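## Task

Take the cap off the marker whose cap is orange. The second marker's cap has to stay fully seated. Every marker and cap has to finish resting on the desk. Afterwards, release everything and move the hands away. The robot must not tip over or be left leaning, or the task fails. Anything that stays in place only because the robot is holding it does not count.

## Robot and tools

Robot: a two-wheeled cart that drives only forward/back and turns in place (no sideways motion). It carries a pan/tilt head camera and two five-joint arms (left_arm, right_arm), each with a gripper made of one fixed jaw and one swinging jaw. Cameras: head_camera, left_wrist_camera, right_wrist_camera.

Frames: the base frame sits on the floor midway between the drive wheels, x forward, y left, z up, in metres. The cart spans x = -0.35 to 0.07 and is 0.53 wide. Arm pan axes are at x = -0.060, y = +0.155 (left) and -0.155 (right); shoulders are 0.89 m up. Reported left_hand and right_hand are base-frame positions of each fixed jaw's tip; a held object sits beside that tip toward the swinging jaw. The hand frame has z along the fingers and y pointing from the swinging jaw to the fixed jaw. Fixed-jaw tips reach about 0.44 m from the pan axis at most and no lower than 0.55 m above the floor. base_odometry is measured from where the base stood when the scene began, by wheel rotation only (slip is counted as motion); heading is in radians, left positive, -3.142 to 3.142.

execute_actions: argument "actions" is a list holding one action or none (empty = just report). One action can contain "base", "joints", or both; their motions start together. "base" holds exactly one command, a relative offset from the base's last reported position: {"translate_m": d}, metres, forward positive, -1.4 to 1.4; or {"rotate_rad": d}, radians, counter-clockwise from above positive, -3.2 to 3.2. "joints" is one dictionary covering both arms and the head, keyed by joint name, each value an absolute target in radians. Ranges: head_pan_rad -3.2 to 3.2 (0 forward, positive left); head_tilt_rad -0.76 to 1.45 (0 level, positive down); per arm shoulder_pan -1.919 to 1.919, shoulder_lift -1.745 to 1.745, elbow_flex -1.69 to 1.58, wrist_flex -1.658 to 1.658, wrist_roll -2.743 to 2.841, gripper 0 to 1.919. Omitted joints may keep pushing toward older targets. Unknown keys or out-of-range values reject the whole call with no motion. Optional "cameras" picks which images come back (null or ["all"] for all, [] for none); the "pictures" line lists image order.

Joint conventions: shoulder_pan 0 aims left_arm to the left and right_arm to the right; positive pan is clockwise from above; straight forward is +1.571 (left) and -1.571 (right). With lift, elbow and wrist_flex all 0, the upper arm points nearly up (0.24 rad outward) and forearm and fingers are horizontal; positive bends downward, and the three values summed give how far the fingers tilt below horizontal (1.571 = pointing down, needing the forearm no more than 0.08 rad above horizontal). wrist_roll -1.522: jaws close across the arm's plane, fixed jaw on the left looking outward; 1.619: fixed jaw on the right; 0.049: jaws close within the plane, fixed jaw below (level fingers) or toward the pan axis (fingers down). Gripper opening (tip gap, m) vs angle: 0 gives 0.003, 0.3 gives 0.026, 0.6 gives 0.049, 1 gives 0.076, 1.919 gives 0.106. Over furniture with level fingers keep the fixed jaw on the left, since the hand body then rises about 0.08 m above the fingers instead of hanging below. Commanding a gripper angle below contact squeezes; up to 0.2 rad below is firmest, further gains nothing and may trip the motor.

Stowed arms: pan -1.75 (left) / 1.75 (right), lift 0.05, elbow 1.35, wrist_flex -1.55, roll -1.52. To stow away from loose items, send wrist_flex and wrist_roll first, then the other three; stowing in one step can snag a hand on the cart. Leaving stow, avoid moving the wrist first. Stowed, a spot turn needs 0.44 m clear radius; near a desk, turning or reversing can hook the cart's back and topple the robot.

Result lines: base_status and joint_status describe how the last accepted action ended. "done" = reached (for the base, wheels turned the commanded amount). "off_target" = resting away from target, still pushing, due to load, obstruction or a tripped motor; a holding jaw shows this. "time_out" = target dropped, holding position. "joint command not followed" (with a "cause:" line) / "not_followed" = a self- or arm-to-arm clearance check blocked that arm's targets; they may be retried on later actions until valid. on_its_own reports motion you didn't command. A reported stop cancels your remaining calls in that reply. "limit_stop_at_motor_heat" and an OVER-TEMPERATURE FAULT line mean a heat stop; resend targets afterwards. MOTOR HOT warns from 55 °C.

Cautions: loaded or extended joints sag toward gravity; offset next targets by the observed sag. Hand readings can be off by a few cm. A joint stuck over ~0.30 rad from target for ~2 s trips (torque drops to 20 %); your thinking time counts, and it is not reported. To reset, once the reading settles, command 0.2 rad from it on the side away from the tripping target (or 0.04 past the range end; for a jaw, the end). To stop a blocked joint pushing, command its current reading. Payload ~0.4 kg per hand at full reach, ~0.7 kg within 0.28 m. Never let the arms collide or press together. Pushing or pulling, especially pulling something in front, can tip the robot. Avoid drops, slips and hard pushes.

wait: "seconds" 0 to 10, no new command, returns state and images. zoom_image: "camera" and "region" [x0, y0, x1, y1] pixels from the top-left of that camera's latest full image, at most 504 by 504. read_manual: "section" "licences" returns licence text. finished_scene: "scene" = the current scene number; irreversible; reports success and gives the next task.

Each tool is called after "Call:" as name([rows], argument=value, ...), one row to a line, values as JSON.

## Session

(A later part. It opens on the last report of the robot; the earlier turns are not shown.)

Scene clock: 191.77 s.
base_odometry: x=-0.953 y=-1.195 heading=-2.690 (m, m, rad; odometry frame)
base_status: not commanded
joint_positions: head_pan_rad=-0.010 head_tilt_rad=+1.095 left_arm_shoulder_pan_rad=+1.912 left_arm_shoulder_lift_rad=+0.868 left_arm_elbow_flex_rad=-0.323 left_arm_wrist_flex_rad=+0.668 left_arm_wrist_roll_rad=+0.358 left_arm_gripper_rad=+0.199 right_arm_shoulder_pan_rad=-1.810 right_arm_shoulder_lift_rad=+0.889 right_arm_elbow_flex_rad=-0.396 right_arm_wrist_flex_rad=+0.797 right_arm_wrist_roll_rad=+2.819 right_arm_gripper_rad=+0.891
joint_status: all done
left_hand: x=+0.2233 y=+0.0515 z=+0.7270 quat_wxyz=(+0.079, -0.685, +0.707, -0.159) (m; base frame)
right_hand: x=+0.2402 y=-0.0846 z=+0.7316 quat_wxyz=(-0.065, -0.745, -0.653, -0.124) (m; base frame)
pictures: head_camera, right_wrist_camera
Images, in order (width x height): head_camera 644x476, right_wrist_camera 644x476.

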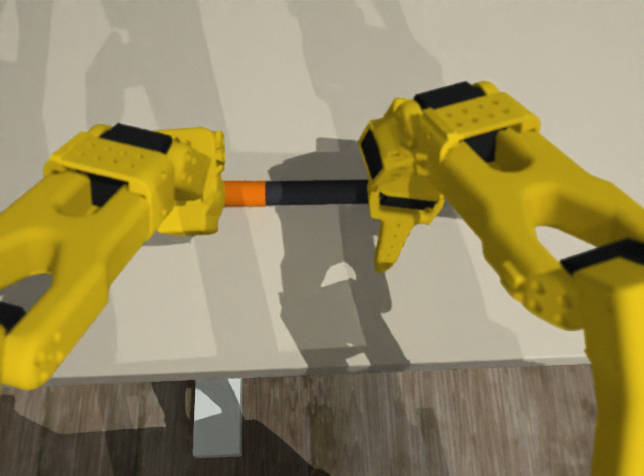

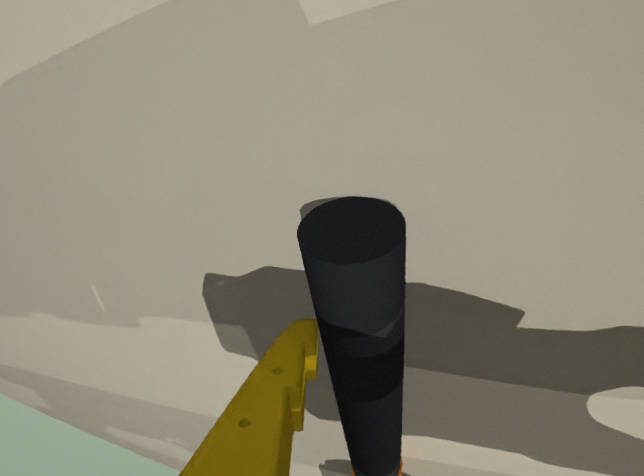

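Call:
execute_actions([
  {"joints":{"right_arm_gripper_rad":0.02}},
])

Scene clock: 194.30 s.
base_odometry: x=-0.953 y=-1.195 heading=-2.690 (m, m, rad; odometry frame)
base_status: not commanded
joint_positions: head_pan_rad=-0.010 head_tilt_rad=+1.095 left_arm_shoulder_pan_rad=+1.912 left_arm_shoulder_lift_rad=+0.868 left_arm_elbow_flex_rad=-0.323 left_arm_wrist_flex_rad=+0.667 left_arm_wrist_roll_rad=+0.358 left_arm_gripper_rad=+0.199 right_arm_shoulder_pan_rad=-1.810 right_arm_shoulder_lift_rad=+0.885 right_arm_elbow_flex_rad=-0.396 right_arm_wrist_flex_rad=+0.797 right_arm_wrist_roll_rad=+2.819 right_arm_gripper_rad=+0.033
joint_status: all done
left_hand: x=+0.2236 y=+0.0514 z=+0.7270 quat_wxyz=(+0.079, -0.685, +0.707, -0.160) (m; base frame)
right_hand: x=+0.2409 y=-0.0845 z=+0.7329 quat_wxyz=(-0.066, -0.744, -0.652, -0.126) (m; base frame)
pictures: head_camera, left_wrist_camera, right_wrist_camera
Images, in order (width x height): head_camera 644x476, left_wrist_camera 644x476, right_wrist_camera 644x476.

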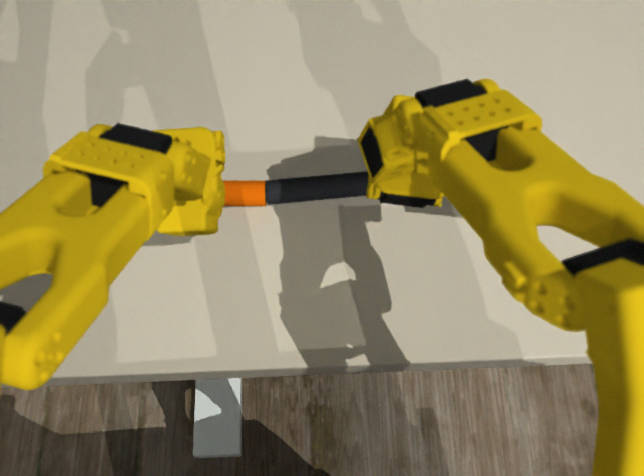

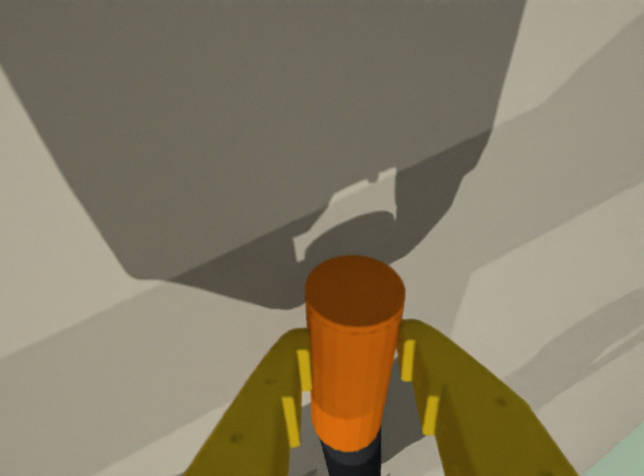

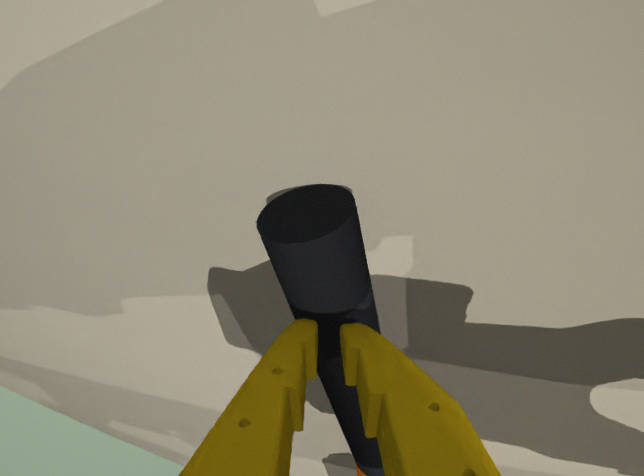

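Missed high. Reopen and lower.

Call:
execute_actions([
  {"joints":{"right_arm_gripper_rad":0.8}},
], cameras=[])

Call:
execute_actions([
  {"joints":{"right_arm_shoulder_lift_rad":0.91,"right_arm_elbow_flex_rad":-0.37}},
], cameras=["right_wrist_camera","head_camera"])

Scene clock: 195.53 s.
base_odometry: x=-0.953 y=-1.195 heading=-2.690 (m, m, rad; odometry frame)
base_status: not commanded
joint_positions: head_pan_rad=-0.010 head_tilt_rad=+1.095 left_arm_shoulder_pan_rad=+1.912 left_arm_shoulder_lift_rad=+0.868 left_arm_elbow_flex_rad=-0.323 left_arm_wrist_flex_rad=+0.667 left_arm_wrist_roll_rad=+0.358 left_arm_gripper_rad=+0.199 right_arm_shoulder_pan_rad=-1.810 right_arm_shoulder_lift_rad=+0.885 right_arm_elbow_flex_rad=-0.396 right_arm_wrist_flex_rad=+0.797 right_arm_wrist_roll_rad=+2.819 right_arm_gripper_rad=+0.790
joint_status: all done
left_hand: x=+0.2236 y=+0.0514 z=+0.7270 quat_wxyz=(+0.079, -0.685, +0.707, -0.160) (m; base frame)
right_hand: x=+0.2409 y=-0.0845 z=+0.7329 quat_wxyz=(-0.066, -0.744, -0.652, -0.126) (m; base frame)
pictures: none
No camera images: the call's "cameras" was empty. Leave "cameras" out to get every camera's image.

Scene clock: 196.00 s.
base_odometry: x=-0.953 y=-1.195 heading=-2.690 (m, m, rad; odometry frame)
base_status: not commanded
joint_positions: head_pan_rad=-0.010 head_tilt_rad=+1.095 left_arm_shoulder_pan_rad=+1.912 left_arm_shoulder_lift_rad=+0.868 left_arm_elbow_flex_rad=-0.323 left_arm_wrist_flex_rad=+0.667 left_arm_wrist_roll_rad=+0.358 left_arm_gripper_rad=+0.199 right_arm_shoulder_pan_rad=-1.810 right_arm_shoulder_lift_rad=+0.891 right_arm_elbow_flex_rad=-0.394 right_arm_wrist_flex_rad=+0.797 right_arm_wrist_roll_rad=+2.819 right_arm_gripper_rad=+0.791
joint_status: all done
left_hand: x=+0.2236 y=+0.0514 z=+0.7270 quat_wxyz=(+0.079, -0.685, +0.707, -0.160) (m; base frame)
right_hand: x=+0.2396 y=-0.0848 z=+0.7309 quat_wxyz=(-0.064, -0.745, -0.653, -0.123) (m; base frame)
pictures: head_camera, right_wrist_camera
Images, in order (width x height): head_camera 644x476, right_wrist_camera 644x476.

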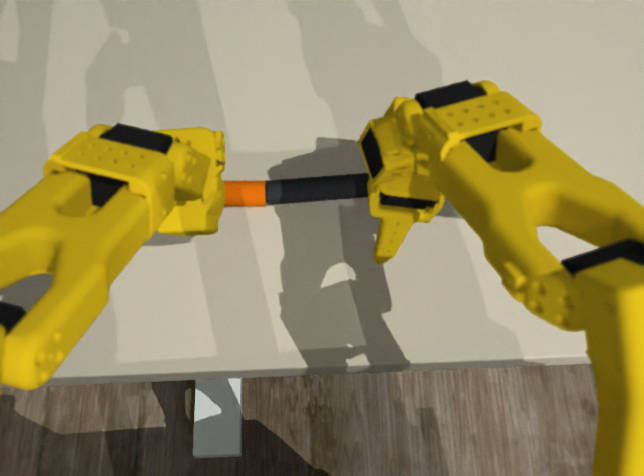

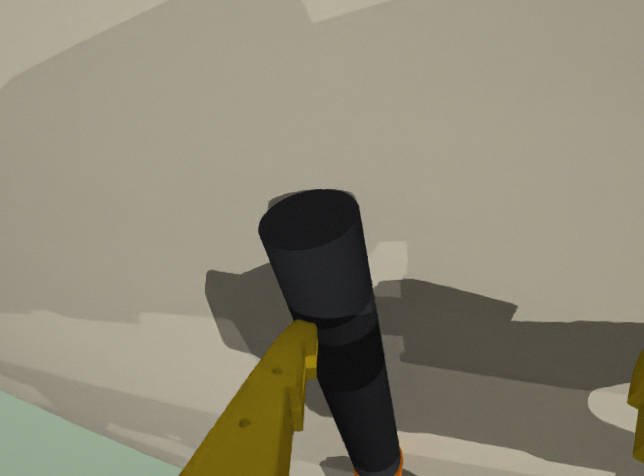

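Call:
execute_actions([
  {"joints":{"right_arm_elbow_flex_rad":-0.47,"right_arm_wrist_flex_rad":0.75}},
], cameras=[])

Call:
execute_actions([
  {"joints":{"right_arm_shoulder_lift_rad":0.96}},
], cameras=["right_wrist_camera","head_camera"])

Scene clock: 197.17 s.
base_odometry: x=-0.953 y=-1.195 heading=-2.690 (m, m, rad; odometry frame)
base_status: not commanded
joint_positions: head_pan_rad=-0.010 head_tilt_rad=+1.095 left_arm_shoulder_pan_rad=+1.912 left_arm_shoulder_lift_rad=+0.868 left_arm_elbow_flex_rad=-0.323 left_arm_wrist_flex_rad=+0.667 left_arm_wrist_roll_rad=+0.356 left_arm_gripper_rad=+0.199 right_arm_shoulder_pan_rad=-1.809 right_arm_shoulder_lift_rad=+0.926 right_arm_elbow_flex_rad=-0.436 right_arm_wrist_flex_rad=+0.760 right_arm_wrist_roll_rad=+2.819 right_arm_gripper_rad=+0.792
joint_status: all done
left_hand: x=+0.2236 y=+0.0514 z=+0.7270 quat_wxyz=(+0.079, -0.684, +0.707, -0.160) (m; base frame)
right_hand: x=+0.2480 y=-0.0832 z=+0.7303 quat_wxyz=(-0.074, -0.743, -0.650, -0.141) (m; base frame)
pictures: none
No camera images: the call's "cameras" was empty. Leave "cameras" out to get every camera's image.

Scene clock: 197.77 s.
base_odometry: x=-0.953 y=-1.195 heading=-2.690 (m, m, rad; odometry frame)
base_status: not commanded
joint_positions: head_pan_rad=-0.010 head_tilt_rad=+1.095 left_arm_shoulder_pan_rad=+1.912 left_arm_shoulder_lift_rad=+0.868 left_arm_elbow_flex_rad=-0.323 left_arm_wrist_flex_rad=+0.667 left_arm_wrist_roll_rad=+0.356 left_arm_gripper_rad=+0.199 right_arm_shoulder_pan_rad=-1.809 right_arm_shoulder_lift_rad=+0.948 right_arm_elbow_flex_rad=-0.460 right_arm_wrist_flex_rad=+0.760 right_arm_wrist_roll_rad=+2.819 right_arm_gripper_rad=+0.797
joint_status: all done
left_hand: x=+0.2236 y=+0.0514 z=+0.7270 quat_wxyz=(+0.079, -0.684, +0.707, -0.160) (m; base frame)
right_hand: x=+0.2496 y=-0.0829 z=+0.7285 quat_wxyz=(-0.074, -0.743, -0.650, -0.143) (m; base frame)
pictures: head_camera, right_wrist_camera
Images, in order (width x height): head_camera 644x476, right_wrist_camera 644x476.

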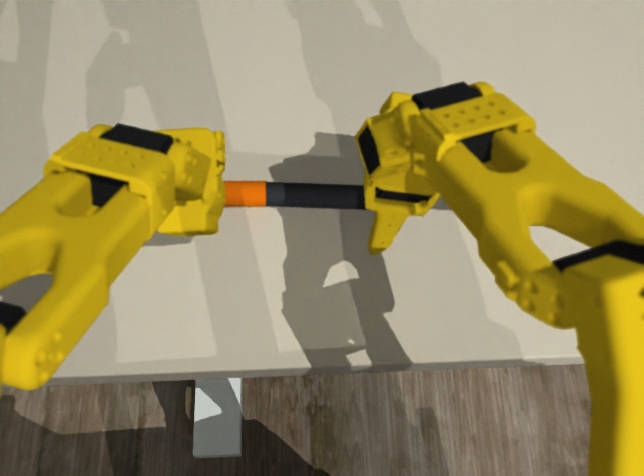

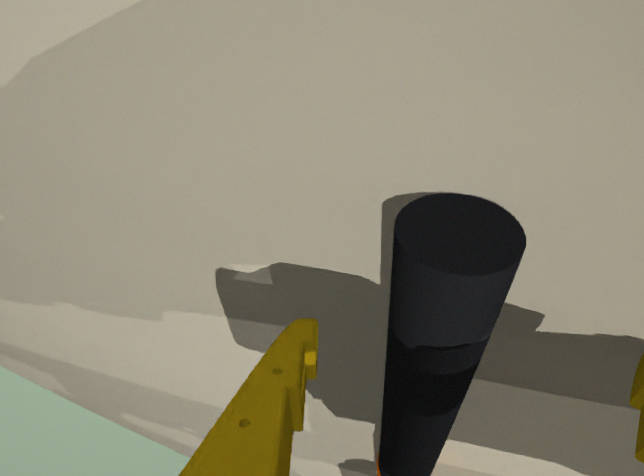

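Finger slid off beside it now. Close.

Call:
execute_actions([
  {"joints":{"right_arm_gripper_rad":0.02}},
], cameras=["right_wrist_camera","head_camera"])

Scene clock: 198.93 s.
base_odometry: x=-0.953 y=-1.195 heading=-2.690 (m, m, rad; odometry frame)
base_status: not commanded
joint_positions: head_pan_rad=-0.010 head_tilt_rad=+1.095 left_arm_shoulder_pan_rad=+1.912 left_arm_shoulder_lift_rad=+0.868 left_arm_elbow_flex_rad=-0.334 left_arm_wrist_flex_rad=+0.661 left_arm_wrist_roll_rad=+0.356 left_arm_gripper_rad=+0.199 right_arm_shoulder_pan_rad=-1.809 right_arm_shoulder_lift_rad=+0.966 right_arm_elbow_flex_rad=-0.465 right_arm_wrist_flex_rad=+0.758 right_arm_wrist_roll_rad=+2.824 right_arm_gripper_rad=+0.208
joint_status: right_arm_gripper_rad off_target (ended at +0.208, target +0.020)
left_hand: x=+0.2266 y=+0.0503 z=+0.7292 quat_wxyz=(+0.083, -0.683, +0.706, -0.167) (m; base frame)
right_hand: x=+0.2477 y=-0.0833 z=+0.7241 quat_wxyz=(-0.072, -0.742, -0.652, -0.137) (m; base frame)
pictures: head_camera, right_wrist_camera
Images, in order (width x height): head_camera 644x476, right_wrist_camera 644x476.

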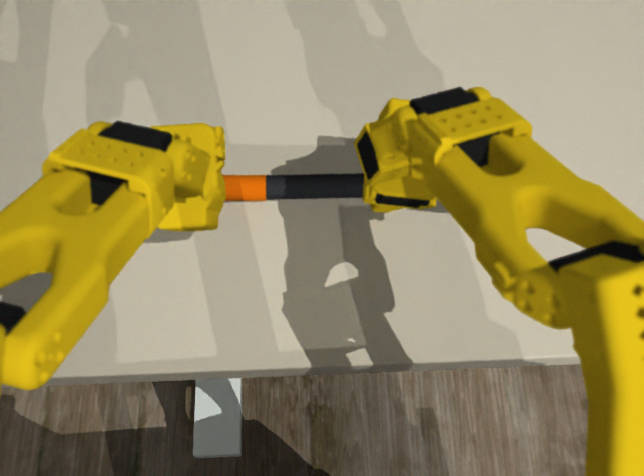

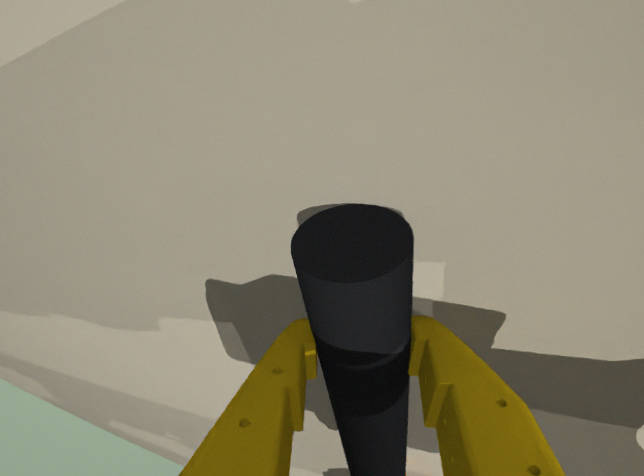

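Both gripped. Pull.

Call:
execute_actions([
  {"joints":{"left_arm_shoulder_pan_rad":1.75,"right_arm_shoulder_lift_rad":0.95}},
])

Scene clock: 199.87 s.
base_odometry: x=-0.953 y=-1.195 heading=-2.690 (m, m, rad; odometry frame)
base_status: not commanded
joint_positions: head_pan_rad=-0.010 head_tilt_rad=+1.095 left_arm_shoulder_pan_rad=+1.764 left_arm_shoulder_lift_rad=+0.874 left_arm_elbow_flex_rad=-0.334 left_arm_wrist_flex_rad=+0.661 left_arm_wrist_roll_rad=+0.356 left_arm_gripper_rad=+0.199 right_arm_shoulder_pan_rad=-1.809 right_arm_shoulder_lift_rad=+0.966 right_arm_elbow_flex_rad=-0.465 right_arm_wrist_flex_rad=+0.752 right_arm_wrist_roll_rad=+2.824 right_arm_gripper_rad=+0.206
joint_status: all done
left_hand: x=+0.2379 y=+0.0937 z=+0.7275 quat_wxyz=(+0.094, -0.734, +0.654, -0.158) (m; base frame)
right_hand: x=+0.2486 y=-0.0831 z=+0.7245 quat_wxyz=(-0.073, -0.742, -0.652, -0.140) (m; base frame)
pictures: head_camera, left_wrist_camera, right_wrist_camera
Images, in order (width x height): head_camera 644x476, left_wrist_camera 644x476, right_wrist_camera 644x476.

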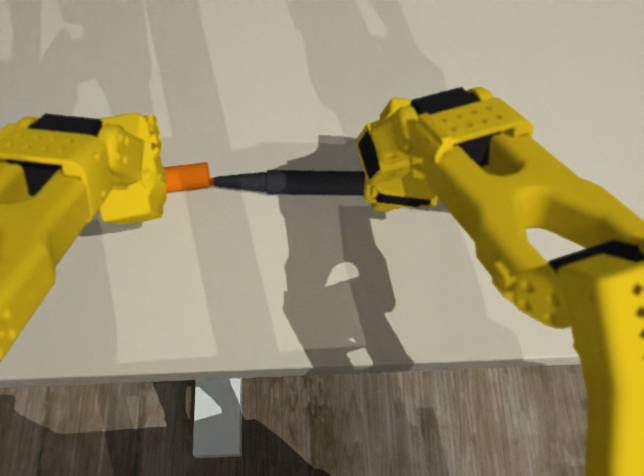

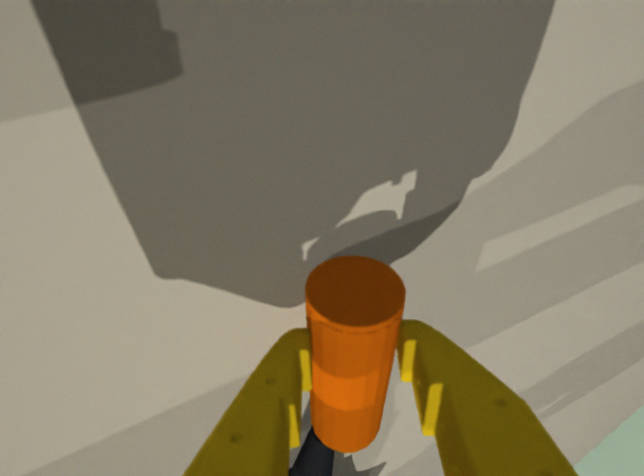

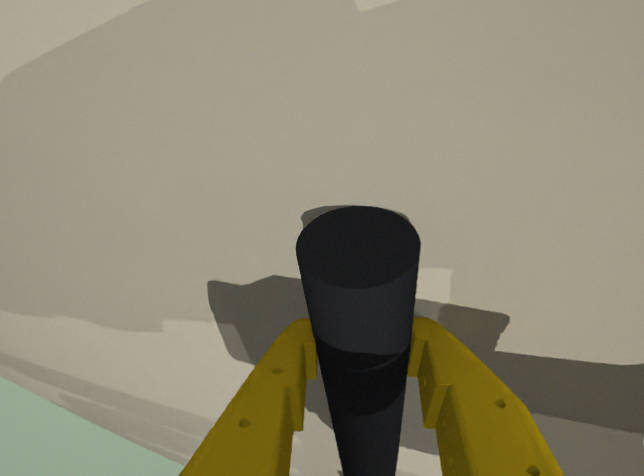

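Off. A bit further, then release.

Call:
execute_actions([
  {"joints":{"left_arm_shoulder_pan_rad":1.6}},
], cameras=[])

Call:
execute_actions([
  {"joints":{"left_arm_gripper_rad":0.5,"right_arm_gripper_rad":0.5}},
], cameras=[])

Call:
execute_actions([
  {"joints":{"left_arm_shoulder_lift_rad":0.4,"right_arm_shoulder_lift_rad":0.5}},
], cameras=["head_camera"])

Scene clock: 200.97 s.
base_odometry: x=-0.953 y=-1.195 heading=-2.690 (m, m, rad; odometry frame)
base_status: not commanded
joint_positions: head_pan_rad=-0.010 head_tilt_rad=+1.095 left_arm_shoulder_pan_rad=+1.606 left_arm_shoulder_lift_rad=+0.874 left_arm_elbow_flex_rad=-0.334 left_arm_wrist_flex_rad=+0.661 left_arm_wrist_roll_rad=+0.356 left_arm_gripper_rad=+0.199 right_arm_shoulder_pan_rad=-1.809 right_arm_shoulder_lift_rad=+0.966 right_arm_elbow_flex_rad=-0.465 right_arm_wrist_flex_rad=+0.752 right_arm_wrist_roll_rad=+2.824 right_arm_gripper_rad=+0.206
joint_status: all done
left_hand: x=+0.2438 y=+0.1414 z=+0.7275 quat_wxyz=(+0.106, -0.783, +0.594, -0.150) (m; base frame)
right_hand: x=+0.2486 y=-0.0831 z=+0.7245 quat_wxyz=(-0.073, -0.742, -0.652, -0.140) (m; base frame)
pictures: none
No camera images: the call's "cameras" was empty. Leave "cameras" out to get every camera's image.

Scene clock: 201.77 s.
base_odometry: x=-0.953 y=-1.195 heading=-2.690 (m, m, rad; odometry frame)
base_status: not commanded
joint_positions: head_pan_rad=-0.010 head_tilt_rad=+1.095 left_arm_shoulder_pan_rad=+1.606 left_arm_shoulder_lift_rad=+0.874 left_arm_elbow_flex_rad=-0.334 left_arm_wrist_flex_rad=+0.661 left_arm_wrist_roll_rad=+0.356 left_arm_gripper_rad=+0.489 right_arm_shoulder_pan_rad=-1.807 right_arm_shoulder_lift_rad=+0.952 right_arm_elbow_flex_rad=-0.469 right_arm_wrist_flex_rad=+0.752 right_arm_wrist_roll_rad=+2.824 right_arm_gripper_rad=+0.486
joint_status: all done
left_hand: x=+0.2438 y=+0.1414 z=+0.7275 quat_wxyz=(+0.106, -0.783, +0.594, -0.150) (m; base frame)
right_hand: x=+0.2519 y=-0.0828 z=+0.7293 quat_wxyz=(-0.078, -0.741, -0.650, -0.148) (m; base frame)
pictures: none
No camera images: the call's "cameras" was empty. Leave "cameras" out to get every camera's image.

Scene clock: 202.83 s.
base_odometry: x=-0.953 y=-1.195 heading=-2.690 (m, m, rad; odometry frame)
base_status: not commanded
joint_positions: head_pan_rad=-0.010 head_tilt_rad=+1.095 left_arm_shoulder_pan_rad=+1.606 left_arm_shoulder_lift_rad=+0.457 left_arm_elbow_flex_rad=-0.334 left_arm_wrist_flex_rad=+0.661 left_arm_wrist_roll_rad=+0.356 left_arm_gripper_rad=+0.489 right_arm_shoulder_pan_rad=-1.807 right_arm_shoulder_lift_rad=+0.558 right_arm_elbow_flex_rad=-0.463 right_arm_wrist_flex_rad=+0.752 right_arm_wrist_roll_rad=+2.824 right_arm_gripper_rad=+0.491
joint_status: all done
left_hand: x=+0.2878 y=+0.1398 z=+0.8527 quat_wxyz=(+0.221, -0.736, +0.558, -0.313) (m; base frame)
right_hand: x=+0.2911 y=-0.0733 z=+0.8517 quat_wxyz=(-0.165, -0.703, -0.617, -0.313) (m; base frame)
pictures: head_camera
Images, in order (width x height): head_camera 644x476.

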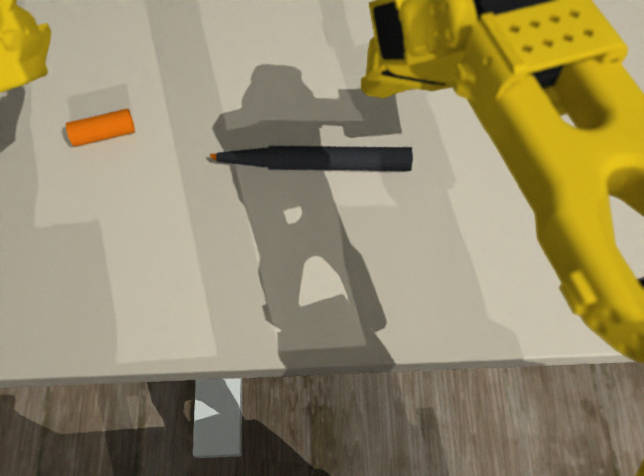

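Call:
execute_actions([
  {"base":{"translate_m":-0.35},"joints":{"head_tilt_rad":0.6}},
], cameras=["head_camera"])

Scene clock: 205.60 s.
base_odometry: x=-0.638 y=-1.043 heading=-2.692 (m, m, rad; odometry frame)
base_status: done
joint_positions: head_pan_rad=-0.010 head_tilt_rad=+0.614 left_arm_shoulder_pan_rad=+1.606 left_arm_shoulder_lift_rad=+0.455 left_arm_elbow_flex_rad=-0.334 left_arm_wrist_flex_rad=+0.661 left_arm_wrist_roll_rad=+0.356 left_arm_gripper_rad=+0.489 right_arm_shoulder_pan_rad=-1.807 right_arm_shoulder_lift_rad=+0.558 right_arm_elbow_flex_rad=-0.463 right_arm_wrist_flex_rad=+0.752 right_arm_wrist_roll_rad=+2.824 right_arm_gripper_rad=+0.491
joint_status: all done
left_hand: x=+0.2879 y=+0.1398 z=+0.8532 quat_wxyz=(+0.221, -0.735, +0.558, -0.314) (m; base frame)
right_hand: x=+0.2911 y=-0.0733 z=+0.8517 quat_wxyz=(-0.165, -0.703, -0.617, -0.313) (m; base frame)
pictures: head_camera
Images, in order (width x height): head_camera 644x476.

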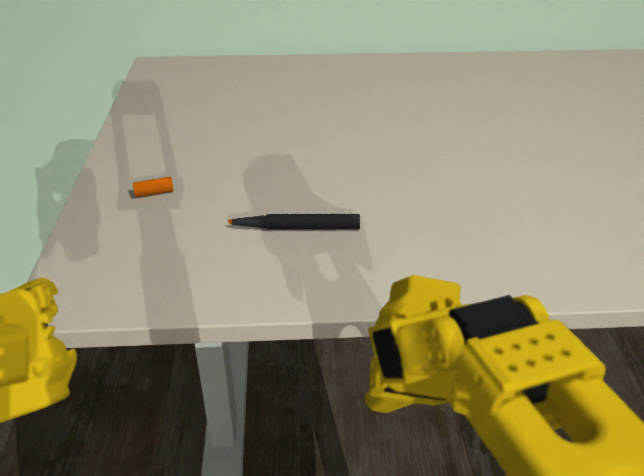

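Call:
finished_scene(scene=1)

The scene is finished: the task was done.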